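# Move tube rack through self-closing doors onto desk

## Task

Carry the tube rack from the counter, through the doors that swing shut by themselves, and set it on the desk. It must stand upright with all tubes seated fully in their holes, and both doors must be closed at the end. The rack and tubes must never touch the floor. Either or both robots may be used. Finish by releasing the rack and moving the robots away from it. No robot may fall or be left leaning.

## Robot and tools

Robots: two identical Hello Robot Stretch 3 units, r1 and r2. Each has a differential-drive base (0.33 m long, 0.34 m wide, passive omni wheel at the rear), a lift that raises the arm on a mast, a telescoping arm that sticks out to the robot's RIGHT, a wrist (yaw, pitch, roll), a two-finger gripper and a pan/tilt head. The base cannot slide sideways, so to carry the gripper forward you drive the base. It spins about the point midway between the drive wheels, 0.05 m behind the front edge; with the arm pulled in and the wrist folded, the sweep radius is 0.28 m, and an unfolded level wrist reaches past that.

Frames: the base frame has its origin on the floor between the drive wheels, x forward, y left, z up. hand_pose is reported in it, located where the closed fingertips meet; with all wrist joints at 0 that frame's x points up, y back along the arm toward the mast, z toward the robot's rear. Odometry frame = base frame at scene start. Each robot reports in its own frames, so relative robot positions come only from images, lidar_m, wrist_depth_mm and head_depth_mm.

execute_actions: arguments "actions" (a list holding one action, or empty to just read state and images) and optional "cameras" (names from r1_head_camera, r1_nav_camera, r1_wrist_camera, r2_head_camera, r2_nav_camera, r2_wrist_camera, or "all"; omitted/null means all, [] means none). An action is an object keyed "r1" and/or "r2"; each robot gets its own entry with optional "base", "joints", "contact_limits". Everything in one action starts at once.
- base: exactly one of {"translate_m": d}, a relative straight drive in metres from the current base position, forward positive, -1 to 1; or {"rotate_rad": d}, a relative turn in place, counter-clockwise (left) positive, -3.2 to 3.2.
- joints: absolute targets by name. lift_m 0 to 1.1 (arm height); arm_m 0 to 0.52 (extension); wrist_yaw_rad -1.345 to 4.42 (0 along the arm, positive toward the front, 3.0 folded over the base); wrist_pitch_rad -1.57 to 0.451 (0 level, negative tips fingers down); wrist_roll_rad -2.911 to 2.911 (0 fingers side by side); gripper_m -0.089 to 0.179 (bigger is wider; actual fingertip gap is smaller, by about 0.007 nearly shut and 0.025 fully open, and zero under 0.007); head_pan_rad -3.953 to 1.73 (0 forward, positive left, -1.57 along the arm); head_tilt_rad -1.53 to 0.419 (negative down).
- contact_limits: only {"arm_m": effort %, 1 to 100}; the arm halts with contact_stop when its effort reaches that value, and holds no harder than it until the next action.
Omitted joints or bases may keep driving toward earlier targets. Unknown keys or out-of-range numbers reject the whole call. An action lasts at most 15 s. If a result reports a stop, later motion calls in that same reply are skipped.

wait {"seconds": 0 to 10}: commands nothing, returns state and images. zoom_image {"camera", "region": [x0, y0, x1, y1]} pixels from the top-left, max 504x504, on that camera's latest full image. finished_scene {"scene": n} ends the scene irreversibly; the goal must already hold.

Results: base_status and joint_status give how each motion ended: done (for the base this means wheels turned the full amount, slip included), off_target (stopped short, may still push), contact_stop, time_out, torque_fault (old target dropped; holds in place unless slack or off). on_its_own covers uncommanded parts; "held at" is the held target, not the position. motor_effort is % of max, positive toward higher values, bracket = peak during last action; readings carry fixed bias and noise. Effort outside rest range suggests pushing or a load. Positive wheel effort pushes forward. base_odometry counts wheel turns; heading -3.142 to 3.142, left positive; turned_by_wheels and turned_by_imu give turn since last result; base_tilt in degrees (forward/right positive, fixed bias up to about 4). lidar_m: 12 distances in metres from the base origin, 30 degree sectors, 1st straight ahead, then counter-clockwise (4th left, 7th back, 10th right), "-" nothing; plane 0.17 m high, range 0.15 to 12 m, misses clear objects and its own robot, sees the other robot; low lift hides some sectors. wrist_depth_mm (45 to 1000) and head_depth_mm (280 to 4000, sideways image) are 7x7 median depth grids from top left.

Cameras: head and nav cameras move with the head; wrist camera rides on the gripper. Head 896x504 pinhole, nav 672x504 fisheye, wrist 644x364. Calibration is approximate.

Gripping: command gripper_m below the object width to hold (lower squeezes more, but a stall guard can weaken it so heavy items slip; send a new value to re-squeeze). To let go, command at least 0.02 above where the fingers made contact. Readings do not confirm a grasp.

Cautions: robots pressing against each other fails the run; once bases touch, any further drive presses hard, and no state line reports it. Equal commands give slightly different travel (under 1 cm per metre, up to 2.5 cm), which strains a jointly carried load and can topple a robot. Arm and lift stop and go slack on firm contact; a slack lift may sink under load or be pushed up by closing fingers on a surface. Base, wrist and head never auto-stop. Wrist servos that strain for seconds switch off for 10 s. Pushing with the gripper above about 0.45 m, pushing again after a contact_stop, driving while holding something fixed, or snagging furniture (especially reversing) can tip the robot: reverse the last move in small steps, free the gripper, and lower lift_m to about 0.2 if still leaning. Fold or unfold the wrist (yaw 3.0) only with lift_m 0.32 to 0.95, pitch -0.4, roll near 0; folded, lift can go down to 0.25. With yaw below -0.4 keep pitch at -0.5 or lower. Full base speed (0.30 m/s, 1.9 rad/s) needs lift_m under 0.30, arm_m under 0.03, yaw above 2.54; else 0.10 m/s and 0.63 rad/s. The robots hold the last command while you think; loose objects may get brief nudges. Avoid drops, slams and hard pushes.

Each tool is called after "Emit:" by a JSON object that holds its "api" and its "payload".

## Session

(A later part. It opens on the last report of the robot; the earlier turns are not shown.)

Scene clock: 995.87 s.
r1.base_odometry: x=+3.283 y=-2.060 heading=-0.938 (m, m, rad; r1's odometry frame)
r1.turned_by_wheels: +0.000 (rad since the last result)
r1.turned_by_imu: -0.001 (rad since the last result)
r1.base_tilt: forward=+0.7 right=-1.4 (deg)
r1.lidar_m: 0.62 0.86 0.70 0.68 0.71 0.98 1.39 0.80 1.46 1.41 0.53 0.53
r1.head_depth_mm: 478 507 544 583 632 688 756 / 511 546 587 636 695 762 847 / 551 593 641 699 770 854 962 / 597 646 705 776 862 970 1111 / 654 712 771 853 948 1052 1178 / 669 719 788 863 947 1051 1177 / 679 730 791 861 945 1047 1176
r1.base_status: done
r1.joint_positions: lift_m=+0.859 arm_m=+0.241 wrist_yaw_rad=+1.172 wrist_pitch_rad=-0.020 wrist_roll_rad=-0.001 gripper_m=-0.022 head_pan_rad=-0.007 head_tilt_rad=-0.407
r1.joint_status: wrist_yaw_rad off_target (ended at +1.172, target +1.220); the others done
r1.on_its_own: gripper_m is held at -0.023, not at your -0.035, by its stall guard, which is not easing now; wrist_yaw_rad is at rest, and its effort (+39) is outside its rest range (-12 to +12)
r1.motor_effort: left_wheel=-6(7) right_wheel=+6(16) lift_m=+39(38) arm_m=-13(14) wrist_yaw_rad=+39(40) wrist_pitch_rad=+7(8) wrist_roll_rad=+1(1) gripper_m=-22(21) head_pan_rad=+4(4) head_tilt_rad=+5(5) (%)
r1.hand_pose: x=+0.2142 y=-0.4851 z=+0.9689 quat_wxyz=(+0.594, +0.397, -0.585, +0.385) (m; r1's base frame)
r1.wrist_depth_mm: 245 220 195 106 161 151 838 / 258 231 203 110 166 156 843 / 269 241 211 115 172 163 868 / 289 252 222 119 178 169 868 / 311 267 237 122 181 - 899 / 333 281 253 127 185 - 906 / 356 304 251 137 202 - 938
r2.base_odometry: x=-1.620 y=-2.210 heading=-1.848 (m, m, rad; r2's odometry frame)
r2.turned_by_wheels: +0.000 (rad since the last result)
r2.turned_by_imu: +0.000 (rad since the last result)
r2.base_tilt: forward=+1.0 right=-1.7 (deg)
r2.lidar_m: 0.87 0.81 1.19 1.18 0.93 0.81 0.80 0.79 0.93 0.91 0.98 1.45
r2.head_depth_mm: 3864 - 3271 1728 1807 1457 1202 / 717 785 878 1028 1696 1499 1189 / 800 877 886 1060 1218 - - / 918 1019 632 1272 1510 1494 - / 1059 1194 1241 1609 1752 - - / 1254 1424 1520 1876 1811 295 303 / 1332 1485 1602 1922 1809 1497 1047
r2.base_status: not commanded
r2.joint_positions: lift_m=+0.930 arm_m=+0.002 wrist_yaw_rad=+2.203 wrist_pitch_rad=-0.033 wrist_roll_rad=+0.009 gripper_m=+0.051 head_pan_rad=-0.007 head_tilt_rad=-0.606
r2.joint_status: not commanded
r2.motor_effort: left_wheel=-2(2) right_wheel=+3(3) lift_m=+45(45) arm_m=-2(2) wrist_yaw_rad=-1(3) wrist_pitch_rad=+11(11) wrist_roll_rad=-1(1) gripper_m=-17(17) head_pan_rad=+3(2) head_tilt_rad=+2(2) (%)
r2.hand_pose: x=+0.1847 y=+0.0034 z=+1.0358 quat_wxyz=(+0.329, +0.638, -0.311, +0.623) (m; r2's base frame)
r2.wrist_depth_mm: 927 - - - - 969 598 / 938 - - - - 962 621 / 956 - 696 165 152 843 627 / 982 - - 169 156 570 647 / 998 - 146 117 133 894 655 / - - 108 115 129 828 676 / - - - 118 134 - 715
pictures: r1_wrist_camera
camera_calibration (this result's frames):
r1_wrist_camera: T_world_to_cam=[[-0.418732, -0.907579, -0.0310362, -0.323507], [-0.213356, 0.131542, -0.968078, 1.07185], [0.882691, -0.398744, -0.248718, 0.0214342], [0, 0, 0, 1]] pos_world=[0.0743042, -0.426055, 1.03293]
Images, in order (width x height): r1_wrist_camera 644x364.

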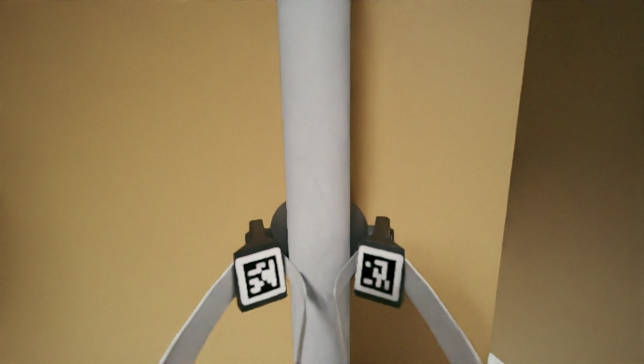

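Good again.

Emit:
{"api": "execute_actions", "payload": {"actions": [{"r1":{"base":{"translate_m":-0.05},"joints":{"arm_m":0.12,"wrist_yaw_rad":1.13}}}], "cameras": []}}

Emit:
{"api": "execute_actions", "payload": {"actions": [{"r1":{"base":{"translate_m":-0.03},"joints":{"arm_m":0.0,"wrist_yaw_rad":1.05}}}], "cameras": ["r2_nav_camera","r2_head_camera"]}}

Scene clock: 1000.60 s.
r1.base_odometry: x=+3.253 y=-2.019 heading=-0.939 (m, m, rad; r1's odometry frame)
r1.turned_by_wheels: -0.001 (rad since the last result)
r1.turned_by_imu: -0.002 (rad since the last result)
r1.base_tilt: forward=+0.8 right=-1.4 (deg)
r1.lidar_m: 0.60 0.91 0.70 0.68 0.71 0.99 1.34 0.76 1.46 1.41 0.47 0.48
r1.head_depth_mm: 461 490 522 560 604 654 715 / 503 537 575 621 678 743 823 / 552 593 643 700 771 857 960 / 612 665 726 801 894 1012 1161 / 688 756 822 903 1005 1122 1255 / 714 767 840 917 1010 1117 1256 / 723 776 840 915 1003 1120 1250
r1.base_status: done
r1.joint_positions: lift_m=+0.859 arm_m=+0.121 wrist_yaw_rad=+1.044 wrist_pitch_rad=-0.021 wrist_roll_rad=+0.003 gripper_m=-0.022 head_pan_rad=-0.007 head_tilt_rad=-0.407
r1.joint_status: wrist_yaw_rad off_target (ended at +1.044, target +1.130); the others done
r1.on_its_own: gripper_m is held at -0.023, not at your -0.035, by its stall guard, which is not easing now; arm_m is at rest, and its effort (-16) is outside its rest range (-14 to +14); wrist_yaw_rad is at rest, and its effort (+70) is outside its rest range (-12 to +12)
r1.motor_effort: left_wheel=-11(12) right_wheel=+17(23) lift_m=+39(39) arm_m=-16(16) wrist_yaw_rad=+70(72) wrist_pitch_rad=+8(8) wrist_roll_rad=-1(1) gripper_m=-25(24) head_pan_rad=+4(5) head_tilt_rad=+5(5) (%)
r1.hand_pose: x=+0.1996 y=-0.3946 z=+0.9688 quat_wxyz=(+0.616, +0.359, -0.610, +0.346) (m; r1's base frame)
r1.wrist_depth_mm: 246 220 197 106 162 150 864 / 260 231 204 110 166 157 907 / 276 240 212 114 173 161 922 / 293 255 223 119 179 169 934 / 313 268 238 123 183 175 924 / 332 285 252 128 186 - 935 / 355 301 252 211 202 - 959
r2.base_odometry: x=-1.620 y=-2.210 heading=-1.848 (m, m, rad; r2's odometry frame)
r2.turned_by_wheels: +0.000 (rad since the last result)
r2.turned_by_imu: +0.000 (rad since the last result)
r2.base_tilt: forward=+0.9 right=-1.7 (deg)
r2.lidar_m: 0.79 0.77 1.19 1.17 0.93 0.81 0.80 0.78 0.93 0.92 0.98 1.46
r2.head_depth_mm: 3993 - 3255 1731 1797 1453 1205 / 3977 - 3456 2376 1805 1488 1189 / 659 729 808 930 1092 - - / 779 861 883 1099 1302 1460 - / 957 1086 726 1434 1690 - - / 1227 1409 587 1881 1812 295 303 / 1332 1475 1584 1918 1810 1497 1042
r2.base_status: not commanded
r2.joint_positions: lift_m=+0.930 arm_m=+0.002 wrist_yaw_rad=+2.203 wrist_pitch_rad=-0.033 wrist_roll_rad=+0.009 gripper_m=+0.051 head_pan_rad=-0.007 head_tilt_rad=-0.606
r2.joint_status: not commanded
r2.motor_effort: left_wheel=-2(2) right_wheel=+3(3) lift_m=+45(45) arm_m=-3(2) wrist_yaw_rad=-1(2) wrist_pitch_rad=+11(11) wrist_roll_rad=-1(1) gripper_m=-17(17) head_pan_rad=+2(3) head_tilt_rad=+2(2) (%)
r2.hand_pose: x=+0.1847 y=+0.0034 z=+1.0358 quat_wxyz=(+0.329, +0.638, -0.311, +0.623) (m; r2's base frame)
r2.wrist_depth_mm: 934 - - - - 824 603 / 940 - - - - 827 602 / 954 - 644 164 153 745 - / 984 - - 169 156 676 - / 997 - 146 117 132 725 - / - - 108 115 129 670 - / - - - 118 133 856 -
pictures: none
No camera images: the call's "cameras" was empty. Leave "cameras" out to get every camera's image.

Scene clock: 1002.73 s.
r1.base_odometry: x=+3.235 y=-1.995 heading=-0.940 (m, m, rad; r1's odometry frame)
r1.turned_by_wheels: -0.001 (rad since the last result)
r1.turned_by_imu: -0.002 (rad since the last result)
r1.base_tilt: forward=+0.7 right=-1.5 (deg)
r1.lidar_m: 0.56 0.95 0.70 0.68 0.71 0.98 1.31 0.74 1.46 1.41 0.39 0.41
r1.head_depth_mm: 423 448 476 508 545 590 641 / 469 500 536 576 628 686 756 / 528 567 614 669 736 816 920 / 603 655 718 795 892 1017 1175 / 702 776 845 941 1035 1164 1292 / 741 798 869 950 1043 1163 1300 / 751 807 874 951 1043 1156 1287
r1.base_status: done
r1.joint_positions: lift_m=+0.859 arm_m=+0.001 wrist_yaw_rad=+0.903 wrist_pitch_rad=-0.021 wrist_roll_rad=+0.004 gripper_m=-0.022 head_pan_rad=-0.007 head_tilt_rad=-0.407
r1.joint_status: wrist_yaw_rad off_target (ended at +0.903, target +1.050); the others done
r1.on_its_own: gripper_m is held at -0.023, not at your -0.035, by its stall guard, which is not easing now; right_wheel is at rest, and its effort (+24) is outside its rest range (-18 to +18); arm_m is at rest, and its effort (-17) is outside its rest range (-14 to +14); wrist_yaw_rad is at rest, and its effort (+93) is outside its rest range (-12 to +12)
r1.motor_effort: left_wheel=-12(15) right_wheel=+24(24) lift_m=+39(39) arm_m=-17(18) wrist_yaw_rad=+93(94) wrist_pitch_rad=+8(8) wrist_roll_rad=-1(1) gripper_m=-28(29) head_pan_rad=+4(4) head_tilt_rad=+5(5) (%)
r1.hand_pose: x=+0.1793 y=-0.3044 z=+0.9686 quat_wxyz=(+0.639, +0.316, -0.634, +0.301) (m; r1's base frame)
r1.wrist_depth_mm: 242 218 196 106 163 152 923 / 252 228 204 110 167 156 963 / 268 239 213 114 174 164 969 / 285 250 221 119 180 170 998 / 301 263 235 122 184 177 - / 322 278 252 127 191 - - / 348 297 250 136 202 - -
r2.base_odometry: x=-1.620 y=-2.210 heading=-1.848 (m, m, rad; r2's odometry frame)
r2.turned_by_wheels: +0.000 (rad since the last result)
r2.turned_by_imu: +0.000 (rad since the last result)
r2.base_tilt: forward=+0.9 right=-1.7 (deg)
r2.lidar_m: 0.73 0.74 0.81 1.18 0.93 0.81 0.80 0.79 0.93 0.91 0.98 1.46
r2.head_depth_mm: 3951 - 3252 1736 1794 1456 1204 / - - 3470 2376 1801 1492 1193 / - - 3542 2383 1814 - - / 600 667 752 890 1031 1147 - / 691 789 854 1277 1537 - - / 1159 1394 1486 1871 1806 295 303 / 1323 1486 1588 1924 1803 1502 1042
r2.base_status: not commanded
r2.joint_positions: lift_m=+0.930 arm_m=+0.002 wrist_yaw_rad=+2.203 wrist_pitch_rad=-0.033 wrist_roll_rad=+0.009 gripper_m=+0.051 head_pan_rad=-0.007 head_tilt_rad=-0.606
r2.joint_status: not commanded
r2.motor_effort: left_wheel=-2(2) right_wheel=+3(3) lift_m=+46(45) arm_m=-3(3) wrist_yaw_rad=-2(2) wrist_pitch_rad=+11(11) wrist_roll_rad=-1(1) gripper_m=-18(18) head_pan_rad=+2(2) head_tilt_rad=+2(2) (%)
r2.hand_pose: x=+0.1847 y=+0.0034 z=+1.0358 quat_wxyz=(+0.329, +0.638, -0.311, +0.623) (m; r2's base frame)
r2.wrist_depth_mm: 921 - - - - 633 - / 931 - - - - 745 - / 948 - 622 165 153 856 - / 981 - - 169 156 816 - / - - 146 117 133 - - / - - 108 115 129 - - / - - - 118 133 - -
pictures: r2_head_camera (sideways: a quarter turn clockwise sets it upright), r2_nav_camera (sideways: a quarter turn counterclockwise sets it upright)
camera_calibration (this result's frames):
r2_head_camera: T_world_to_cam=[[-0.526697, -0.0216983, -0.849776, 1.12855], [-0.0552858, 0.998432, 0.00877237, -0.00574768], [0.848253, 0.0516009, -0.527071, 0.641679], [0, 0, 0, 1]] pos_world=[0.049779, -0.00288494, 1.29727]
r2_nav_camera: T_world_to_cam=[[0.560417, 0.00466276, 0.828198, -1.04395], [-0.00780068, -0.99991, 0.010908, 0.0435164], [0.828174, -0.0125735, -0.56033, 0.683582], [0, 0, 0, 1]] pos_world=[0.0192619, 0.0569752, 1.24715]
Images, in order (width x height): r2_head_camera 896x504, r2_nav_camera 672x504.

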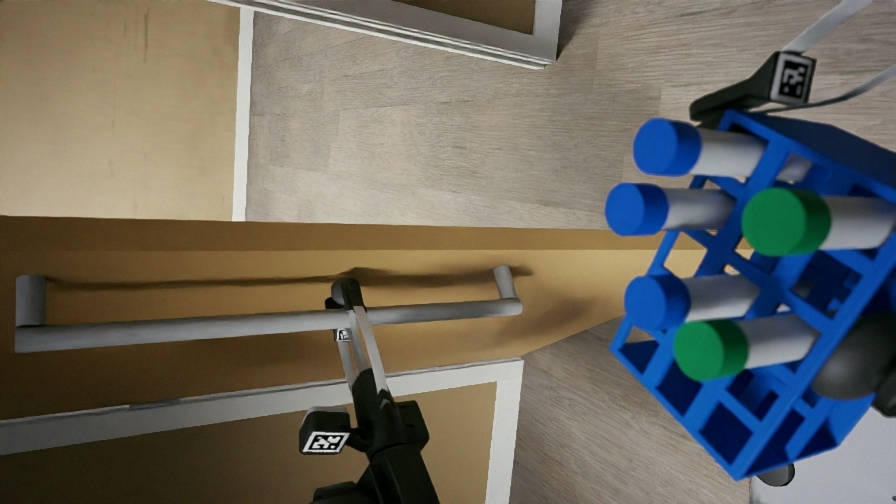

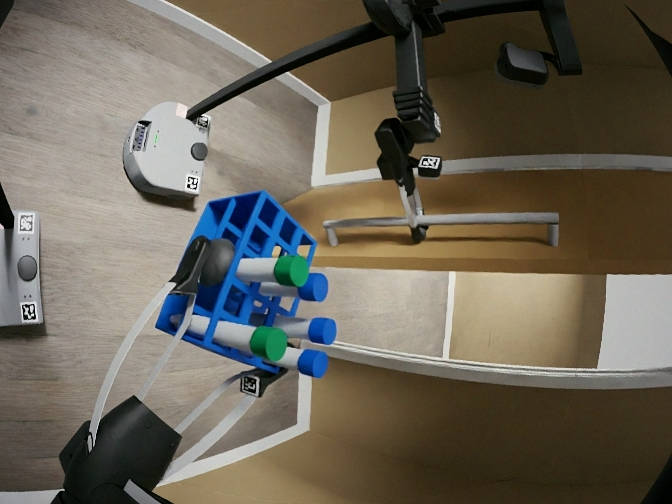

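Emit:
{"api": "execute_actions", "payload": {"actions": [{"r1":{"joints":{"wrist_yaw_rad":0.92,"arm_m":0.03}},"r2":{"base":{"rotate_rad":-0.35}}}], "cameras": []}}

Emit:
{"api": "execute_actions", "payload": {"actions": [{"r2":{"base":{"translate_m":0.35}}}], "cameras": []}}

Emit:
{"api": "execute_actions", "payload": {"actions": [{"r2":{"base":{"rotate_rad":0.35}}}], "cameras": ["r2_nav_camera","r2_head_camera"]}}

Scene clock: 1012.03 s.
r1.base_odometry: x=+3.235 y=-1.995 heading=-0.939 (m, m, rad; r1's odometry frame)
r1.turned_by_wheels: +0.001 (rad since the last result)
r1.turned_by_imu: +0.000 (rad since the last result)
r1.base_tilt: forward=+0.9 right=-1.5 (deg)
r1.lidar_m: 0.57 0.94 0.70 0.68 0.71 0.99 1.31 0.69 1.45 1.41 0.41 0.43
r1.head_depth_mm: 436 461 491 525 564 609 664 / 481 514 551 594 644 706 777 / 538 579 627 684 752 836 937 / 612 665 729 808 906 1028 1184 / 707 776 851 938 1033 1160 1295 / 739 797 870 954 1046 1164 1293 / 748 805 873 950 1044 1157 1297
r1.base_status: not commanded
r1.joint_positions: lift_m=+0.859 arm_m=+0.030 wrist_yaw_rad=+0.906 wrist_pitch_rad=-0.022 wrist_roll_rad=+0.004 gripper_m=-0.022 head_pan_rad=-0.007 head_tilt_rad=-0.407
r1.joint_status: all done
r1.on_its_own: gripper_m is held at -0.023, not at your -0.035, by its stall guard, which is not easing now
r1.motor_effort: left_wheel=-1(3) right_wheel=-2(6) lift_m=+39(39) arm_m=+0(7) wrist_yaw_rad=+11(37) wrist_pitch_rad=+8(8) wrist_roll_rad=-1(1) gripper_m=-19(21) head_pan_rad=+4(5) head_tilt_rad=+5(5) (%)
r1.hand_pose: x=+0.1799 y=-0.3326 z=+0.9686 quat_wxyz=(+0.638, +0.317, -0.633, +0.302) (m; r1's base frame)
r1.wrist_depth_mm: 235 213 191 106 161 154 897 / 246 221 200 110 166 159 929 / 260 233 209 114 172 - 918 / 273 245 217 119 179 - 942 / 291 259 232 123 183 - 935 / 312 270 246 128 187 - 992 / 334 290 249 209 202 - -
r2.base_odometry: x=-1.620 y=-2.210 heading=-2.198 (m, m, rad; r2's odometry frame)
r2.turned_by_wheels: -0.350 (rad since the last result)
r2.turned_by_imu: -0.346 (rad since the last result)
r2.base_tilt: forward=+1.0 right=-1.7 (deg)
r2.lidar_m: 1.53 0.74 0.74 1.18 1.18 0.92 0.80 0.78 0.84 0.91 0.92 1.07
r2.head_depth_mm: 1350 1504 1671 1834 1746 1459 1204 / 1322 1470 1661 1900 1803 1500 1191 / 1297 1440 1615 1844 1810 - - / - - 3077 2173 1802 1497 - / - - 3459 2377 1803 - - / - - 3474 2276 989 295 299 / 3837 648 718 851 1175 1456 1195
r2.base_status: done
r2.joint_positions: lift_m=+0.930 arm_m=+0.002 wrist_yaw_rad=+2.203 wrist_pitch_rad=-0.033 wrist_roll_rad=+0.009 gripper_m=+0.051 head_pan_rad=-0.007 head_tilt_rad=-0.606
r2.joint_status: not commanded
r2.motor_effort: left_wheel=+2(4) right_wheel=-3(5) lift_m=+45(45) arm_m=-3(3) wrist_yaw_rad=-1(1) wrist_pitch_rad=+11(11) wrist_roll_rad=-1(1) gripper_m=-16(17) head_pan_rad=+3(4) head_tilt_rad=+1(2) (%)
r2.hand_pose: x=+0.1847 y=+0.0033 z=+1.0358 quat_wxyz=(+0.329, +0.638, -0.311, +0.623) (m; r2's base frame)
r2.wrist_depth_mm: - 694 - - - - - / - - - - - - - / 602 637 578 165 152 - - / - - 602 170 156 - - / - - 146 117 133 - - / - - 108 115 129 - - / - - - 118 134 - -
pictures: none
No camera images: the call's "cameras" was empty. Leave "cameras" out to get every camera's image.

Scene clock: 1016.50 s.
r1.base_odometry: x=+3.235 y=-1.995 heading=-0.939 (m, m, rad; r1's odometry frame)
r1.turned_by_wheels: +0.000 (rad since the last result)
r1.turned_by_imu: -0.001 (rad since the last result)
r1.base_tilt: forward=+0.7 right=-1.4 (deg)
r1.lidar_m: 0.57 0.94 0.70 0.68 0.71 0.99 1.31 1.46 0.50 1.41 0.41 0.43
r1.head_depth_mm: 436 462 491 525 564 610 663 / 482 514 550 593 645 706 779 / 540 580 627 684 753 834 938 / 613 664 730 807 904 1027 1184 / 707 777 849 935 1032 1160 1298 / 738 797 870 951 1044 1157 1296 / 749 804 872 946 1040 1158 1298
r1.base_status: not commanded
r1.joint_positions: lift_m=+0.859 arm_m=+0.030 wrist_yaw_rad=+0.906 wrist_pitch_rad=-0.022 wrist_roll_rad=+0.003 gripper_m=-0.022 head_pan_rad=-0.007 head_tilt_rad=-0.407
r1.joint_status: not commanded
r1.on_its_own: gripper_m is held at -0.023, not at your -0.035, by its stall guard, which is not easing now
r1.motor_effort: left_wheel=-1(1) right_wheel=-2(3) lift_m=+38(39) arm_m=+0(0) wrist_yaw_rad=+11(11) wrist_pitch_rad=+8(8) wrist_roll_rad=-1(1) gripper_m=-19(19) head_pan_rad=+4(4) head_tilt_rad=+5(5) (%)
r1.hand_pose: x=+0.1799 y=-0.3326 z=+0.9686 quat_wxyz=(+0.638, +0.317, -0.633, +0.302) (m; r1's base frame)
r1.wrist_depth_mm: 235 211 192 106 160 153 902 / 244 222 199 110 165 158 924 / 258 231 208 114 172 - 951 / 276 243 216 119 178 - 944 / 292 258 232 123 182 - 980 / 314 272 245 127 188 - 978 / 338 292 251 209 203 - -
r2.base_odometry: x=-1.825 y=-2.493 heading=-2.198 (m, m, rad; r2's odometry frame)
r2.turned_by_wheels: +0.000 (rad since the last result)
r2.turned_by_imu: +0.001 (rad since the last result)
r2.base_tilt: forward=+0.9 right=-1.7 (deg)
r2.lidar_m: 1.18 0.43 1.35 0.60 1.26 1.25 1.14 1.08 0.95 0.83 0.83 0.97
r2.head_depth_mm: 1034 1152 1297 1499 1655 1453 1206 / 1013 1126 1270 1455 1661 1498 1189 / 993 1100 1238 1418 1641 - - / 1023 1131 1274 1468 1653 1499 - / 3803 - 3470 2395 1801 - - / 3756 - 3496 2396 1799 295 303 / 3674 - 3499 2387 1804 1500 679
r2.base_status: done
r2.joint_positions: lift_m=+0.930 arm_m=+0.002 wrist_yaw_rad=+2.203 wrist_pitch_rad=-0.033 wrist_roll_rad=+0.009 gripper_m=+0.051 head_pan_rad=-0.007 head_tilt_rad=-0.606
r2.joint_status: not commanded
r2.motor_effort: left_wheel=+2(6) right_wheel=-3(4) lift_m=+45(45) arm_m=-3(2) wrist_yaw_rad=-2(1) wrist_pitch_rad=+11(11) wrist_roll_rad=-1(1) gripper_m=-17(18) head_pan_rad=+2(3) head_tilt_rad=+1(2) (%)
r2.hand_pose: x=+0.1847 y=+0.0033 z=+1.0358 quat_wxyz=(+0.329, +0.638, -0.311, +0.623) (m; r2's base frame)
r2.wrist_depth_mm: - - 465 - - - 848 / - - 471 - - - 868 / - - 487 164 134 - 877 / 433 - 499 170 156 - 903 / 417 - 146 117 133 - 913 / - - 108 115 129 - 955 / - - 542 118 134 - 958
pictures: none
No camera images: the call's "cameras" was empty. Leave "cameras" out to get every camera's image.

Scene clock: 1018.00 s.
r1.base_odometry: x=+3.235 y=-1.995 heading=-0.939 (m, m, rad; r1's odometry frame)
r1.turned_by_wheels: +0.000 (rad since the last result)
r1.turned_by_imu: +0.000 (rad since the last result)
r1.base_tilt: forward=+0.7 right=-1.4 (deg)
r1.lidar_m: 0.57 0.94 0.70 0.68 0.71 0.99 1.31 1.46 0.54 1.41 0.41 0.43
r1.head_depth_mm: 435 462 490 526 564 610 665 / 482 514 550 594 644 705 776 / 539 579 628 683 750 836 940 / 611 665 728 807 904 1024 1188 / 707 777 847 935 1031 1164 1296 / 738 795 867 948 1044 1158 1295 / 747 806 871 948 1043 1158 1301
r1.base_status: not commanded
r1.joint_positions: lift_m=+0.859 arm_m=+0.030 wrist_yaw_rad=+0.906 wrist_pitch_rad=-0.022 wrist_roll_rad=+0.003 gripper_m=-0.022 head_pan_rad=-0.007 head_tilt_rad=-0.407
r1.joint_status: not commanded
r1.on_its_own: gripper_m is held at -0.023, not at your -0.035, by its stall guard, which is not easing now
r1.motor_effort: left_wheel=-1(1) right_wheel=-2(2) lift_m=+39(39) arm_m=+0(0) wrist_yaw_rad=+11(11) wrist_pitch_rad=+8(8) wrist_roll_rad=-1(1) gripper_m=-18(19) head_pan_rad=+4(4) head_tilt_rad=+4(5) (%)
r1.hand_pose: x=+0.1799 y=-0.3326 z=+0.9686 quat_wxyz=(+0.638, +0.317, -0.633, +0.302) (m; r1's base frame)
r1.wrist_depth_mm: 234 213 192 106 160 153 910 / 245 222 200 110 165 158 920 / 262 233 209 114 171 - 940 / 276 245 217 119 178 - 939 / 292 258 232 123 184 - 970 / 311 270 248 128 189 - 977 / 331 290 248 209 202 - -
r2.base_odometry: x=-1.825 y=-2.493 heading=-1.848 (m, m, rad; r2's odometry frame)
r2.turned_by_wheels: +0.350 (rad since the last result)
r2.turned_by_imu: +0.345 (rad since the last result)
r2.base_tilt: forward=+0.9 right=-1.7 (deg)
r2.lidar_m: 0.44 0.43 0.60 1.26 1.36 1.16 1.08 1.07 0.84 0.83 0.89 1.18
r2.head_depth_mm: 3645 - 3066 1319 1467 1450 1207 / 3762 - 3520 2374 1800 1495 1191 / 3795 - 3492 2373 1809 - - / 3918 - 3500 2391 1798 1499 - / 3915 - 3510 2385 1807 - - / 3908 376 406 460 579 295 299 / 324 405 775 578 1575 1456 1195
r2.base_status: done
r2.joint_positions: lift_m=+0.930 arm_m=+0.002 wrist_yaw_rad=+2.203 wrist_pitch_rad=-0.033 wrist_roll_rad=+0.009 gripper_m=+0.051 head_pan_rad=-0.007 head_tilt_rad=-0.606
r2.joint_status: not commanded
r2.motor_effort: left_wheel=-2(3) right_wheel=+3(6) lift_m=+45(45) arm_m=-3(3) wrist_yaw_rad=-1(2) wrist_pitch_rad=+11(11) wrist_roll_rad=-1(1) gripper_m=-16(17) head_pan_rad=+2(3) head_tilt_rad=+2(2) (%)
r2.hand_pose: x=+0.1847 y=+0.0033 z=+1.0358 quat_wxyz=(+0.329, +0.638, -0.311, +0.623) (m; r2's base frame)
r2.wrist_depth_mm: 934 557 - - - - - / 960 - - - - - - / 511 - - 164 134 - - / 996 419 463 169 139 - - / - - 146 117 133 - - / - - 108 115 129 - - / - - - 118 134 - -
pictures: r2_head_camera (sideways: a quarter turn clockwise sets it upright), r2_nav_camera (sideways: a quarter turn counterclockwise sets it upright)
camera_calibration (this result's frames):
r2_head_camera: T_world_to_cam=[[-0.526564, -0.0217031, -0.849859, 1.12866], [-0.0552944, 0.998432, 0.00876261, -0.00573493], [0.848336, 0.0516065, -0.526938, 0.641506], [0, 0, 0, 1]] pos_world=[0.0497797, -0.00288463, 1.29728]
r2_nav_camera: T_world_to_cam=[[0.560287, 0.00466776, 0.828285, -1.04406], [-0.00779508, -0.99991, 0.0109079, 0.0435165], [0.828262, -0.0125681, -0.560201, 0.683413], [0, 0, 0, 1]] pos_world=[0.01927, 0.0569752, 1.24716]
Images, in order (width x height): r2_head_camera 896x504, r2_nav_camera 672x504.

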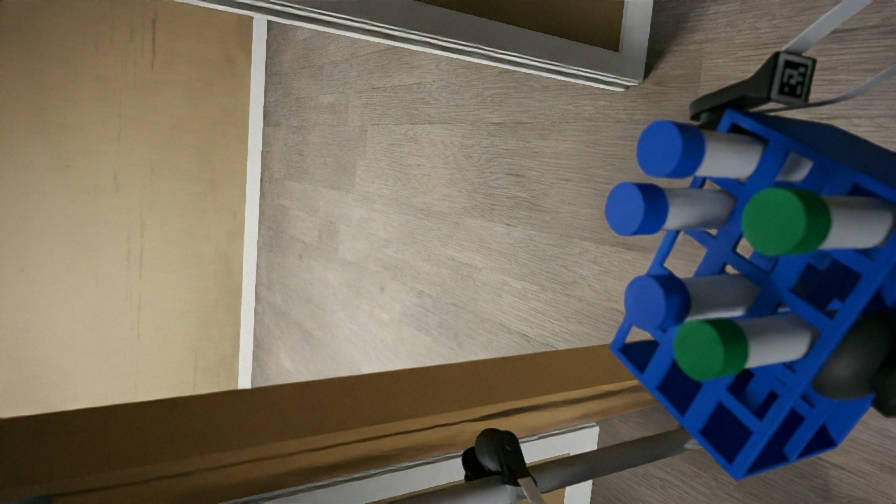

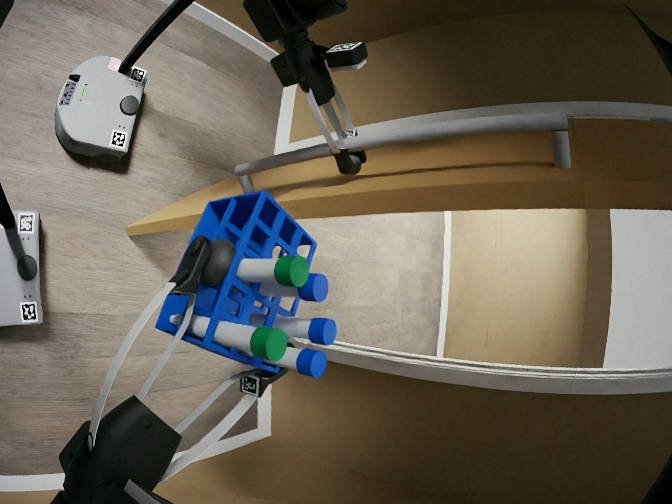

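Emit:
{"api": "execute_actions", "payload": {"actions": [{"r2":{"base":{"rotate_rad":-0.45},"joints":{"wrist_yaw_rad":1.85}}}], "cameras": []}}

Emit:
{"api": "execute_actions", "payload": {"actions": [{"r2":{"base":{"translate_m":0.24}}}], "cameras": []}}

Emit:
{"api": "execute_actions", "payload": {"actions": [{"r2":{"base":{"rotate_rad":0.47}}}], "cameras": ["r2_nav_camera","r2_head_camera"]}}

Scene clock: 1028.37 s.
r1.base_odometry: x=+3.235 y=-1.995 heading=-0.939 (m, m, rad; r1's odometry frame)
r1.turned_by_wheels: +0.000 (rad since the last result)
r1.turned_by_imu: -0.001 (rad since the last result)
r1.base_tilt: forward=+0.7 right=-1.6 (deg)
r1.lidar_m: 0.58 0.94 0.70 0.68 0.71 0.98 1.31 1.46 0.49 1.41 0.41 0.43
r1.head_depth_mm: 435 461 491 525 565 609 663 / 482 513 551 594 645 706 776 / 538 580 627 682 753 836 937 / 612 666 730 805 903 1028 1184 / 707 778 851 936 1031 1159 1293 / 738 798 870 951 1044 1158 1300 / 750 803 872 949 1044 1154 1299
r1.base_status: not commanded
r1.joint_positions: lift_m=+0.859 arm_m=+0.030 wrist_yaw_rad=+0.906 wrist_pitch_rad=-0.022 wrist_roll_rad=+0.003 gripper_m=-0.022 head_pan_rad=-0.007 head_tilt_rad=-0.407
r1.joint_status: not commanded
r1.on_its_own: gripper_m is held at -0.023, not at your -0.035, by its stall guard, which is not easing now
r1.motor_effort: left_wheel=-1(1) right_wheel=-2(3) lift_m=+39(39) arm_m=+0(0) wrist_yaw_rad=+11(12) wrist_pitch_rad=+8(8) wrist_roll_rad=-1(1) gripper_m=-19(18) head_pan_rad=+4(4) head_tilt_rad=+5(5) (%)
r1.hand_pose: x=+0.1799 y=-0.3326 z=+0.9686 quat_wxyz=(+0.638, +0.317, -0.633, +0.302) (m; r1's base frame)
r1.wrist_depth_mm: 233 211 191 106 160 154 890 / 246 221 199 110 166 158 906 / 258 232 207 114 171 - 926 / 277 245 217 119 178 - 957 / 296 258 232 123 183 - 953 / 312 271 245 128 187 - - / 335 292 249 209 203 - -
r2.base_odometry: x=-1.825 y=-2.493 heading=-2.298 (m, m, rad; r2's odometry frame)
r2.turned_by_wheels: -0.450 (rad since the last result)
r2.turned_by_imu: -0.444 (rad since the last result)
r2.base_tilt: forward=+1.0 right=-1.7 (deg)
r2.lidar_m: 1.18 0.43 0.50 0.60 1.26 1.28 1.15 1.08 1.01 0.84 0.83 0.92
r2.head_depth_mm: 1097 1217 1333 1443 1557 - - / 1063 1183 1340 1544 1709 294 308 / 1030 1148 1287 1473 352 330 1189 / 998 1105 1240 1410 1585 1342 1221 / 1017 - 3081 2273 1751 1456 1218 / 3746 - 3491 2397 1811 1458 1223 / 3649 - 3529 2385 1808 1459 1220
r2.base_status: done
r2.joint_positions: lift_m=+0.930 arm_m=+0.002 wrist_yaw_rad=+1.852 wrist_pitch_rad=-0.033 wrist_roll_rad=+0.009 gripper_m=+0.051 head_pan_rad=-0.007 head_tilt_rad=-0.606
r2.joint_status: all done
r2.motor_effort: left_wheel=+2(4) right_wheel=-3(6) lift_m=+45(45) arm_m=-2(2) wrist_yaw_rad=-2(4) wrist_pitch_rad=+11(11) wrist_roll_rad=-1(1) gripper_m=-17(17) head_pan_rad=+2(2) head_tilt_rad=+2(2) (%)
r2.hand_pose: x=+0.2239 y=-0.0765 z=+1.0358 quat_wxyz=(+0.433, +0.574, -0.417, +0.556) (m; r2's base frame)
r2.wrist_depth_mm: 407 - - - - - 802 / 398 - - - - - 806 / 376 - - 165 151 - 802 / 404 - - 170 156 - 791 / 404 - 146 117 133 - 790 / 444 - 108 115 129 - 793 / 439 - - 118 134 - 795
pictures: none
No camera images: the call's "cameras" was empty. Leave "cameras" out to get every camera's image.

Scene clock: 1031.73 s.
r1.base_odometry: x=+3.235 y=-1.995 heading=-0.939 (m, m, rad; r1's odometry frame)
r1.turned_by_wheels: +0.000 (rad since the last result)
r1.turned_by_imu: -0.001 (rad since the last result)
r1.base_tilt: forward=+0.7 right=-1.5 (deg)
r1.lidar_m: 0.57 0.94 0.70 0.68 0.71 0.99 1.31 1.46 1.45 0.49 0.41 0.43
r1.head_depth_mm: 436 461 491 526 564 609 664 / 482 514 551 593 645 705 777 / 540 581 626 683 753 837 939 / 611 664 728 806 903 1026 1187 / 707 777 848 933 1029 1164 1291 / 738 797 869 948 1045 1161 1299 / 749 803 869 948 1042 1153 1294
r1.base_status: not commanded
r1.joint_positions: lift_m=+0.859 arm_m=+0.030 wrist_yaw_rad=+0.906 wrist_pitch_rad=-0.022 wrist_roll_rad=+0.004 gripper_m=-0.022 head_pan_rad=-0.007 head_tilt_rad=-0.407
r1.joint_status: not commanded
r1.on_its_own: gripper_m is held at -0.023, not at your -0.035, by its stall guard, which is not easing now
r1.motor_effort: left_wheel=-1(1) right_wheel=-2(3) lift_m=+39(39) arm_m=+0(0) wrist_yaw_rad=+11(11) wrist_pitch_rad=+8(8) wrist_roll_rad=-1(1) gripper_m=-20(19) head_pan_rad=+4(4) head_tilt_rad=+5(5) (%)
r1.hand_pose: x=+0.1799 y=-0.3326 z=+0.9686 quat_wxyz=(+0.638, +0.317, -0.633, +0.302) (m; r1's base frame)
r1.wrist_depth_mm: 233 212 191 106 160 153 908 / 246 221 200 110 167 158 900 / 259 232 208 114 171 - 896 / 273 245 218 119 177 - 961 / 293 257 232 123 182 - 976 / 313 272 244 127 188 - 992 / 331 293 249 208 202 - -
r2.base_odometry: x=-1.985 y=-2.672 heading=-2.298 (m, m, rad; r2's odometry frame)
r2.turned_by_wheels: +0.000 (rad since the last result)
r2.turned_by_imu: +0.001 (rad since the last result)
r2.base_tilt: forward=+1.0 right=-1.6 (deg)
r2.lidar_m: 0.94 4.19 0.30 0.30 0.63 1.48 1.37 1.28 0.92 0.75 0.75 0.83
r2.head_depth_mm: 874 981 1113 1249 1392 - - / 850 947 1068 1232 1358 294 308 / 824 916 1025 1175 353 330 1191 / 799 883 991 1127 1264 1349 1221 / 775 867 981 1152 1691 1443 1219 / 3567 3921 3497 2389 1812 1457 1222 / 3478 3792 3483 2389 1809 1460 1220
r2.base_status: done
r2.joint_positions: lift_m=+0.930 arm_m=+0.002 wrist_yaw_rad=+1.852 wrist_pitch_rad=-0.033 wrist_roll_rad=+0.009 gripper_m=+0.051 head_pan_rad=-0.007 head_tilt_rad=-0.606
r2.joint_status: not commanded
r2.motor_effort: left_wheel=+2(5) right_wheel=-3(4) lift_m=+45(45) arm_m=-2(3) wrist_yaw_rad=-2(2) wrist_pitch_rad=+11(11) wrist_roll_rad=-1(1) gripper_m=-17(17) head_pan_rad=+2(2) head_tilt_rad=+2(2) (%)
r2.hand_pose: x=+0.2239 y=-0.0765 z=+1.0358 quat_wxyz=(+0.433, +0.574, -0.417, +0.556) (m; r2's base frame)
r2.wrist_depth_mm: - - - 880 851 861 709 / - - - 907 876 879 709 / - - - 165 134 903 705 / - - - 170 156 931 712 / - - 146 117 132 951 707 / - - 108 115 129 922 708 / - - - 118 134 - 705
pictures: none
No camera images: the call's "cameras" was empty. Leave "cameras" out to get every camera's image.

Scene clock: 1033.43 s.
r1.base_odometry: x=+3.235 y=-1.995 heading=-0.939 (m, m, rad; r1's odometry frame)
r1.turned_by_wheels: +0.000 (rad since the last result)
r1.turned_by_imu: +0.000 (rad since the last result)
r1.base_tilt: forward=+0.9 right=-1.4 (deg)
r1.lidar_m: 0.57 0.94 0.70 0.68 0.71 0.99 1.31 1.46 0.53 0.53 0.41 0.43
r1.head_depth_mm: 435 461 491 525 564 610 664 / 482 513 551 593 645 705 778 / 538 579 627 686 752 835 938 / 612 665 730 805 904 1024 1189 / 708 776 851 939 1034 1163 1293 / 739 796 870 952 1042 1156 1295 / 748 805 871 949 1042 1155 1294
r1.base_status: not commanded
r1.joint_positions: lift_m=+0.859 arm_m=+0.030 wrist_yaw_rad=+0.906 wrist_pitch_rad=-0.022 wrist_roll_rad=+0.003 gripper_m=-0.022 head_pan_rad=-0.007 head_tilt_rad=-0.407
r1.joint_status: not commanded
r1.on_its_own: gripper_m is held at -0.023, not at your -0.035, by its stall guard, which is not easing now
r1.motor_effort: left_wheel=-1(1) right_wheel=-3(2) lift_m=+39(39) arm_m=+0(0) wrist_yaw_rad=+11(11) wrist_pitch_rad=+8(8) wrist_roll_rad=-1(1) gripper_m=-18(19) head_pan_rad=+4(5) head_tilt_rad=+5(5) (%)
r1.hand_pose: x=+0.1799 y=-0.3326 z=+0.9686 quat_wxyz=(+0.638, +0.317, -0.633, +0.302) (m; r1's base frame)
r1.wrist_depth_mm: 233 212 192 107 161 153 831 / 245 221 200 110 164 158 341 / 261 235 208 115 171 356 420 / 273 244 218 119 178 - 954 / 294 257 235 123 183 - 971 / 312 271 244 127 187 - - / 332 291 248 209 201 - -
r2.base_odometry: x=-1.985 y=-2.672 heading=-1.828 (m, m, rad; r2's odometry frame)
r2.turned_by_wheels: +0.470 (rad since the last result)
r2.turned_by_imu: +0.463 (rad since the last result)
r2.base_tilt: forward=+0.9 right=-1.8 (deg)
r2.lidar_m: 4.17 0.30 0.30 0.63 1.45 1.38 1.28 0.95 0.76 0.75 0.81 0.94
r2.head_depth_mm: 3477 3746 968 1034 1123 - - / 3572 3973 3503 2386 1945 294 308 / 3600 3999 3483 2386 352 330 1193 / 3690 - 3510 2384 1810 1349 1218 / 3767 - 3482 2375 1819 1454 1222 / 3824 - 3515 2380 1810 1455 1224 / 3907 - 3522 2389 1604 1150 804
r2.base_status: done
r2.joint_positions: lift_m=+0.930 arm_m=+0.002 wrist_yaw_rad=+1.852 wrist_pitch_rad=-0.033 wrist_roll_rad=+0.009 gripper_m=+0.051 head_pan_rad=-0.007 head_tilt_rad=-0.606
r2.joint_status: not commanded
r2.motor_effort: left_wheel=-2(4) right_wheel=+3(6) lift_m=+45(45) arm_m=-2(2) wrist_yaw_rad=-1(1) wrist_pitch_rad=+11(11) wrist_roll_rad=-1(1) gripper_m=-17(17) head_pan_rad=+2(2) head_tilt_rad=+2(2) (%)
r2.hand_pose: x=+0.2239 y=-0.0766 z=+1.0358 quat_wxyz=(+0.433, +0.574, -0.417, +0.556) (m; r2's base frame)
r2.wrist_depth_mm: 336 535 - - - - 636 / 332 530 - - - - 643 / 329 525 839 165 134 757 668 / 329 526 803 170 139 740 682 / 329 521 146 117 133 756 684 / 328 478 108 115 129 755 714 / 319 562 784 118 134 804 723
pictures: r2_head_camera (sideways: a quarter turn clockwise sets it upright), r2_nav_camera (sideways: a quarter turn counterclockwise sets it upright)
camera_calibration (this result's frames):
r2_head_camera: T_world_to_cam=[[-0.526533, -0.0217072, -0.849878, 1.12868], [-0.0553021, 0.998431, 0.00876035, -0.00573194], [0.848354, 0.0516126, -0.526907, 0.641466], [0, 0, 0, 1]] pos_world=[0.0497799, -0.00288431, 1.29728]
r2_nav_camera: T_world_to_cam=[[0.560257, 0.0046721, 0.828305, -1.04409], [-0.00778812, -0.99991, 0.0109078, 0.0435165], [0.828282, -0.0125621, -0.560171, 0.683373], [0, 0, 0, 1]] pos_world=[0.0192716, 0.0569753, 1.24716]
Images, in order (width x height): r2_head_camera 896x504, r2_nav_camera 672x504.

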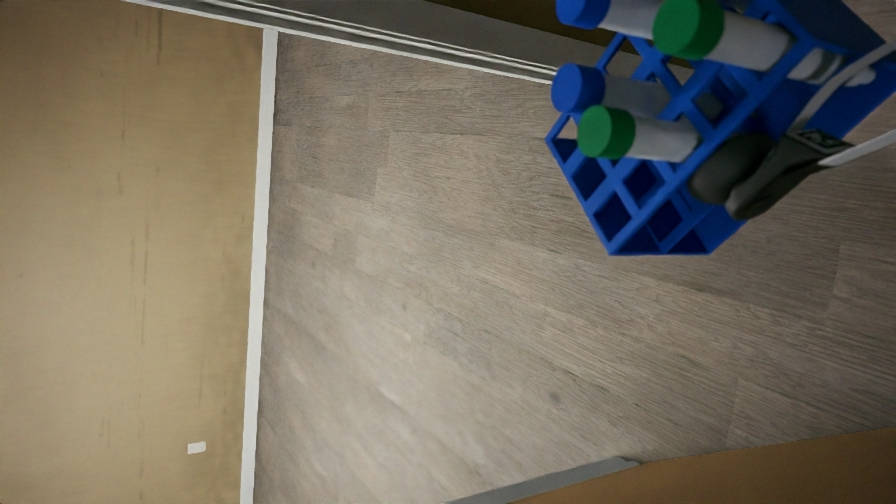

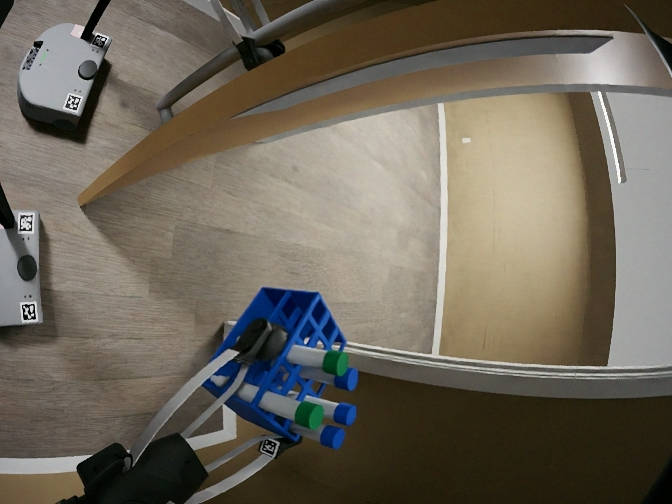

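Emit:
{"api": "execute_actions", "payload": {"actions": [{"r2":{"base":{"translate_m":0.25},"joints":{"wrist_yaw_rad":2.1}}}], "cameras": ["r2_nav_camera"]}}

Emit:
{"api": "execute_actions", "payload": {"actions": [{"r2":{"base":{"rotate_rad":0.1}}}], "cameras": []}}

Emit:
{"api": "execute_actions", "payload": {"actions": [{"r2":{"base":{"translate_m":0.35}}}], "cameras": ["r2_nav_camera"]}}

Scene clock: 1041.23 s.
r1.base_odometry: x=+3.235 y=-1.995 heading=-0.939 (m, m, rad; r1's odometry frame)
r1.turned_by_wheels: +0.000 (rad since the last result)
r1.turned_by_imu: -0.001 (rad since the last result)
r1.base_tilt: forward=+0.7 right=-1.3 (deg)
r1.lidar_m: 0.57 0.95 0.70 0.68 0.71 0.99 1.31 1.46 1.46 0.50 0.41 0.43
r1.head_depth_mm: 436 461 491 524 564 610 663 / 481 514 550 595 644 703 778 / 539 579 626 683 752 835 938 / 610 664 729 809 902 1027 1184 / 707 775 851 934 1028 1160 1294 / 739 797 869 949 1047 1155 1300 / 750 803 870 948 1045 1150 1294
r1.base_status: not commanded
r1.joint_positions: lift_m=+0.859 arm_m=+0.030 wrist_yaw_rad=+0.906 wrist_pitch_rad=-0.022 wrist_roll_rad=+0.004 gripper_m=-0.022 head_pan_rad=-0.007 head_tilt_rad=-0.407
r1.joint_status: not commanded
r1.on_its_own: gripper_m is held at -0.023, not at your -0.035, by its stall guard, which is not easing now
r1.motor_effort: left_wheel=-1(1) right_wheel=-2(2) lift_m=+39(39) arm_m=+0(0) wrist_yaw_rad=+11(11) wrist_pitch_rad=+8(8) wrist_roll_rad=-1(1) gripper_m=-19(19) head_pan_rad=+4(4) head_tilt_rad=+5(5) (%)
r1.hand_pose: x=+0.1799 y=-0.3326 z=+0.9686 quat_wxyz=(+0.638, +0.317, -0.633, +0.302) (m; r1's base frame)
r1.wrist_depth_mm: 235 211 192 106 160 153 190 / 247 224 199 110 166 158 196 / 260 233 208 114 172 216 205 / 276 245 217 119 177 220 214 / 297 257 233 123 183 228 224 / 312 272 245 128 187 238 920 / 332 292 247 208 203 246 981
r2.base_odometry: x=-2.048 y=-2.914 heading=-1.828 (m, m, rad; r2's odometry frame)
r2.turned_by_wheels: +0.000 (rad since the last result)
r2.turned_by_imu: +0.001 (rad since the last result)
r2.base_tilt: forward=+1.0 right=-1.6 (deg)
r2.lidar_m: 3.93 0.58 0.26 0.21 1.42 1.63 1.53 0.99 0.79 0.78 0.85 0.71
r2.head_depth_mm: 3277 3627 3517 2375 931 938 1151 / 3329 3683 3485 2392 1861 - 1163 / 3390 3751 3459 2389 1878 - - / 3419 3865 3478 2389 1878 - - / 3537 3942 3505 2380 1807 307 1140 / 3602 3997 3519 2386 1818 1379 1196 / 3661 - 3504 2382 1806 1460 1217
r2.base_status: done
r2.joint_positions: lift_m=+0.930 arm_m=+0.002 wrist_yaw_rad=+2.097 wrist_pitch_rad=-0.033 wrist_roll_rad=+0.009 gripper_m=+0.051 head_pan_rad=-0.007 head_tilt_rad=-0.606
r2.joint_status: all done
r2.motor_effort: left_wheel=-2(4) right_wheel=+2(7) lift_m=+45(45) arm_m=-2(3) wrist_yaw_rad=+3(4) wrist_pitch_rad=+11(11) wrist_roll_rad=-1(1) gripper_m=-17(16) head_pan_rad=+2(3) head_tilt_rad=+2(2) (%)
r2.hand_pose: x=+0.1994 y=-0.0192 z=+1.0358 quat_wxyz=(+0.362, +0.621, -0.344, +0.604) (m; r2's base frame)
r2.wrist_depth_mm: 327 443 746 - - - - / 329 452 756 - - - - / 331 455 601 166 137 - - / 333 461 601 169 156 - - / 336 461 145 117 133 - - / 336 437 108 115 129 - - / 331 502 612 118 134 - -
pictures: r2_nav_camera (sideways: a quarter turn counterclockwise sets it upright)
camera_calibration (this result's frames):
r2_nav_camera: T_world_to_cam=[[0.560246, 0.00467224, 0.828313, -1.0441], [-0.00778817, -0.99991, 0.0109078, 0.0435165], [0.82829, -0.0125621, -0.560159, 0.683358], [0, 0, 0, 1]] pos_world=[0.0192724, 0.0569753, 1.24716]
Images, in order (width x height): r2_nav_camera 672x504.

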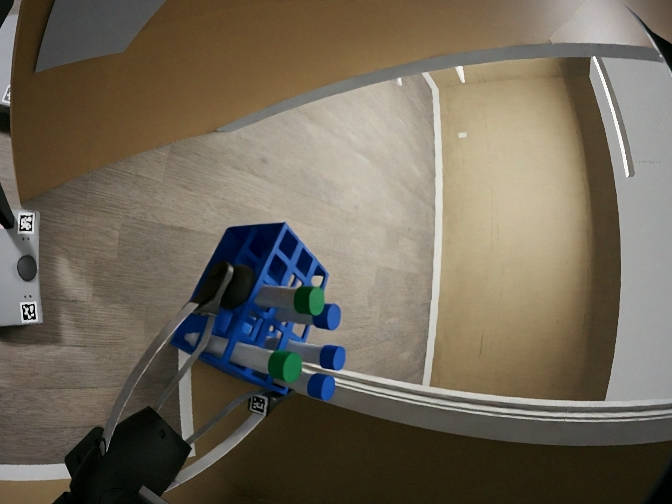

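Scene clock: 1042.17 s.
r1.base_odometry: x=+3.235 y=-1.995 heading=-0.939 (m, m, rad; r1's odometry frame)
r1.turned_by_wheels: +0.000 (rad since the last result)
r1.turned_by_imu: +0.000 (rad since the last result)
r1.base_tilt: forward=+0.7 right=-1.4 (deg)
r1.lidar_m: 0.57 0.94 0.70 0.68 0.71 0.98 1.31 1.46 1.45 0.51 0.41 0.43
r1.head_depth_mm: 436 461 491 525 564 611 664 / 483 514 550 595 645 706 778 / 539 579 628 685 753 836 939 / 612 665 730 807 904 1027 1184 / 709 776 850 937 1029 1156 1295 / 737 798 870 948 1044 1158 1301 / 748 804 869 946 1043 1158 1295
r1.base_status: not commanded
r1.joint_positions: lift_m=+0.859 arm_m=+0.030 wrist_yaw_rad=+0.906 wrist_pitch_rad=-0.022 wrist_roll_rad=+0.003 gripper_m=-0.022 head_pan_rad=-0.007 head_tilt_rad=-0.407
r1.joint_status: not commanded
r1.on_its_own: gripper_m is held at -0.023, not at your -0.035, by its stall guard, which is not easing now
r1.motor_effort: left_wheel=-1(1) right_wheel=-3(3) lift_m=+39(39) arm_m=+0(0) wrist_yaw_rad=+11(11) wrist_pitch_rad=+8(8) wrist_roll_rad=-1(1) gripper_m=-20(19) head_pan_rad=+4(4) head_tilt_rad=+5(5) (%)
r1.hand_pose: x=+0.1799 y=-0.3326 z=+0.9686 quat_wxyz=(+0.638, +0.317, -0.633, +0.302) (m; r1's base frame)
r1.wrist_depth_mm: 234 214 192 106 161 154 192 / 245 224 200 110 166 158 197 / 258 232 209 114 172 450 203 / 275 244 216 119 178 - 208 / 293 258 232 122 183 - 217 / 310 273 245 128 187 - 226 / 333 290 249 208 204 - 236
r2.base_odometry: x=-2.048 y=-2.914 heading=-1.728 (m, m, rad; r2's odometry frame)
r2.turned_by_wheels: +0.100 (rad since the last result)
r2.turned_by_imu: +0.098 (rad since the last result)
r2.base_tilt: forward=+1.0 right=-1.6 (deg)
r2.lidar_m: 3.94 0.46 0.24 0.21 1.49 1.61 1.54 0.93 0.78 0.78 0.82 0.71
r2.head_depth_mm: 3276 3605 3463 2381 1815 1492 1133 / 3361 3718 3514 2387 1858 - 1167 / 3436 3817 3504 2372 1868 - - / 3568 3904 3471 2366 1876 - - / 3652 - 3502 2376 1805 307 1142 / 3830 - 3492 2385 1805 1401 1195 / 3884 - 3490 2383 1692 1283 1078
r2.base_status: done
r2.joint_positions: lift_m=+0.930 arm_m=+0.002 wrist_yaw_rad=+2.097 wrist_pitch_rad=-0.033 wrist_roll_rad=+0.009 gripper_m=+0.051 head_pan_rad=-0.007 head_tilt_rad=-0.606
r2.joint_status: not commanded
r2.motor_effort: left_wheel=-2(4) right_wheel=+3(6) lift_m=+45(45) arm_m=-3(2) wrist_yaw_rad=+1(1) wrist_pitch_rad=+11(11) wrist_roll_rad=-1(1) gripper_m=-17(17) head_pan_rad=+2(3) head_tilt_rad=+2(2) (%)
r2.hand_pose: x=+0.1994 y=-0.0191 z=+1.0358 quat_wxyz=(+0.362, +0.621, -0.344, +0.604) (m; r2's base frame)
r2.wrist_depth_mm: 302 392 600 - - - - / 304 396 613 - - - - / 306 396 501 165 134 - - / 308 406 502 169 139 - - / 310 406 146 117 133 - - / 314 390 108 115 129 - - / 307 442 524 118 134 - -
pictures: none
No camera images: the call's "cameras" was empty. Leave "cameras" out to get every camera's image.

Scene clock: 1046.63 s.
r1.base_odometry: x=+3.235 y=-1.995 heading=-0.939 (m, m, rad; r1's odometry frame)
r1.turned_by_wheels: +0.000 (rad since the last result)
r1.turned_by_imu: -0.001 (rad since the last result)
r1.base_tilt: forward=+0.8 right=-1.5 (deg)
r1.lidar_m: 0.57 0.94 0.70 0.68 0.71 0.99 1.31 1.46 1.45 1.41 0.41 0.43
r1.head_depth_mm: 436 462 492 525 565 609 664 / 482 514 549 594 645 703 779 / 538 580 627 684 752 837 937 / 612 664 728 807 903 1032 1183 / 707 777 848 940 1031 1158 1294 / 738 796 869 950 1045 1155 1295 / 750 804 871 949 1042 1152 1297
r1.base_status: not commanded
r1.joint_positions: lift_m=+0.859 arm_m=+0.030 wrist_yaw_rad=+0.906 wrist_pitch_rad=-0.022 wrist_roll_rad=+0.003 gripper_m=-0.022 head_pan_rad=-0.007 head_tilt_rad=-0.407
r1.joint_status: not commanded
r1.on_its_own: gripper_m is held at -0.023, not at your -0.035, by its stall guard, which is not easing now
r1.motor_effort: left_wheel=-1(1) right_wheel=-2(3) lift_m=+39(39) arm_m=+0(0) wrist_yaw_rad=+11(11) wrist_pitch_rad=+8(8) wrist_roll_rad=-1(1) gripper_m=-19(19) head_pan_rad=+5(4) head_tilt_rad=+5(5) (%)
r1.hand_pose: x=+0.1799 y=-0.3326 z=+0.9686 quat_wxyz=(+0.638, +0.317, -0.633, +0.302) (m; r1's base frame)
r1.wrist_depth_mm: 236 212 192 106 160 154 898 / 247 222 201 110 166 158 922 / 259 234 211 114 172 - 961 / 274 245 217 119 179 - 962 / 292 258 232 123 182 - 981 / 316 274 246 128 187 - - / 334 293 248 209 202 - -
r2.base_odometry: x=-2.103 y=-3.260 heading=-1.728 (m, m, rad; r2's odometry frame)
r2.turned_by_wheels: +0.000 (rad since the last result)
r2.turned_by_imu: +0.001 (rad since the last result)
r2.base_tilt: forward=+1.0 right=-1.8 (deg)
r2.lidar_m: 3.60 0.75 0.38 0.31 0.31 0.35 1.84 1.01 0.86 0.76 0.44 0.50
r2.head_depth_mm: 2951 3264 3439 2377 1810 1522 1191 / 3078 3371 3489 2388 1868 - 1164 / 3143 3480 3497 2387 1868 - - / 3225 3618 3469 2385 1888 - - / 3337 3694 3517 2372 1809 307 1143 / 3468 3820 3480 2399 1813 1399 1193 / 3527 3959 3504 2392 1814 1457 1218
r2.base_status: done
r2.joint_positions: lift_m=+0.930 arm_m=+0.002 wrist_yaw_rad=+2.097 wrist_pitch_rad=-0.033 wrist_roll_rad=+0.009 gripper_m=+0.051 head_pan_rad=-0.007 head_tilt_rad=-0.606
r2.joint_status: not commanded
r2.motor_effort: left_wheel=-2(2) right_wheel=+2(6) lift_m=+45(45) arm_m=-2(3) wrist_yaw_rad=+2(3) wrist_pitch_rad=+11(11) wrist_roll_rad=-1(1) gripper_m=-17(17) head_pan_rad=+3(3) head_tilt_rad=+2(2) (%)
r2.hand_pose: x=+0.1994 y=-0.0191 z=+1.0358 quat_wxyz=(+0.362, +0.621, -0.344, +0.604) (m; r2's base frame)
r2.wrist_depth_mm: 405 535 - - - - - / 408 543 - - - - - / 416 542 725 165 134 - - / 418 548 690 170 139 - - / 418 558 146 117 132 - - / 423 530 108 115 129 - - / 421 607 714 118 134 - -
pictures: r2_nav_camera (sideways: a quarter turn counterclockwise sets it upright)
camera_calibration (this result's frames):
r2_nav_camera: T_world_to_cam=[[0.56024, 0.0046723, 0.828317, -1.0441], [-0.0077882, -0.99991, 0.0109078, 0.0435165], [0.828294, -0.0125621, -0.560153, 0.683351], [0, 0, 0, 1]] pos_world=[0.0192727, 0.0569753, 1.24716]
Images, in order (width x height): r2_nav_camera 672x504.

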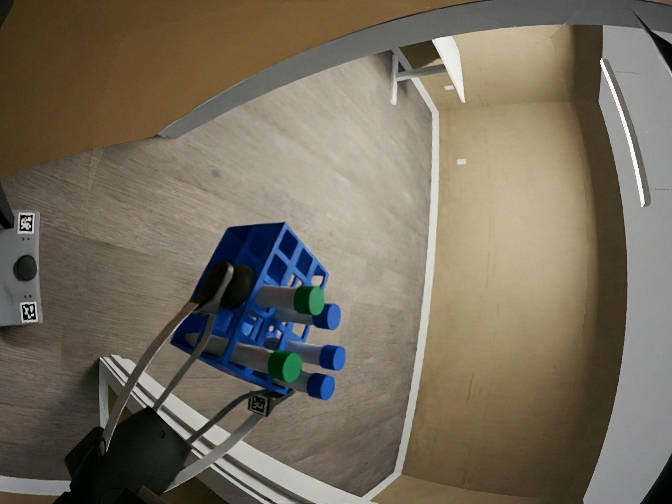

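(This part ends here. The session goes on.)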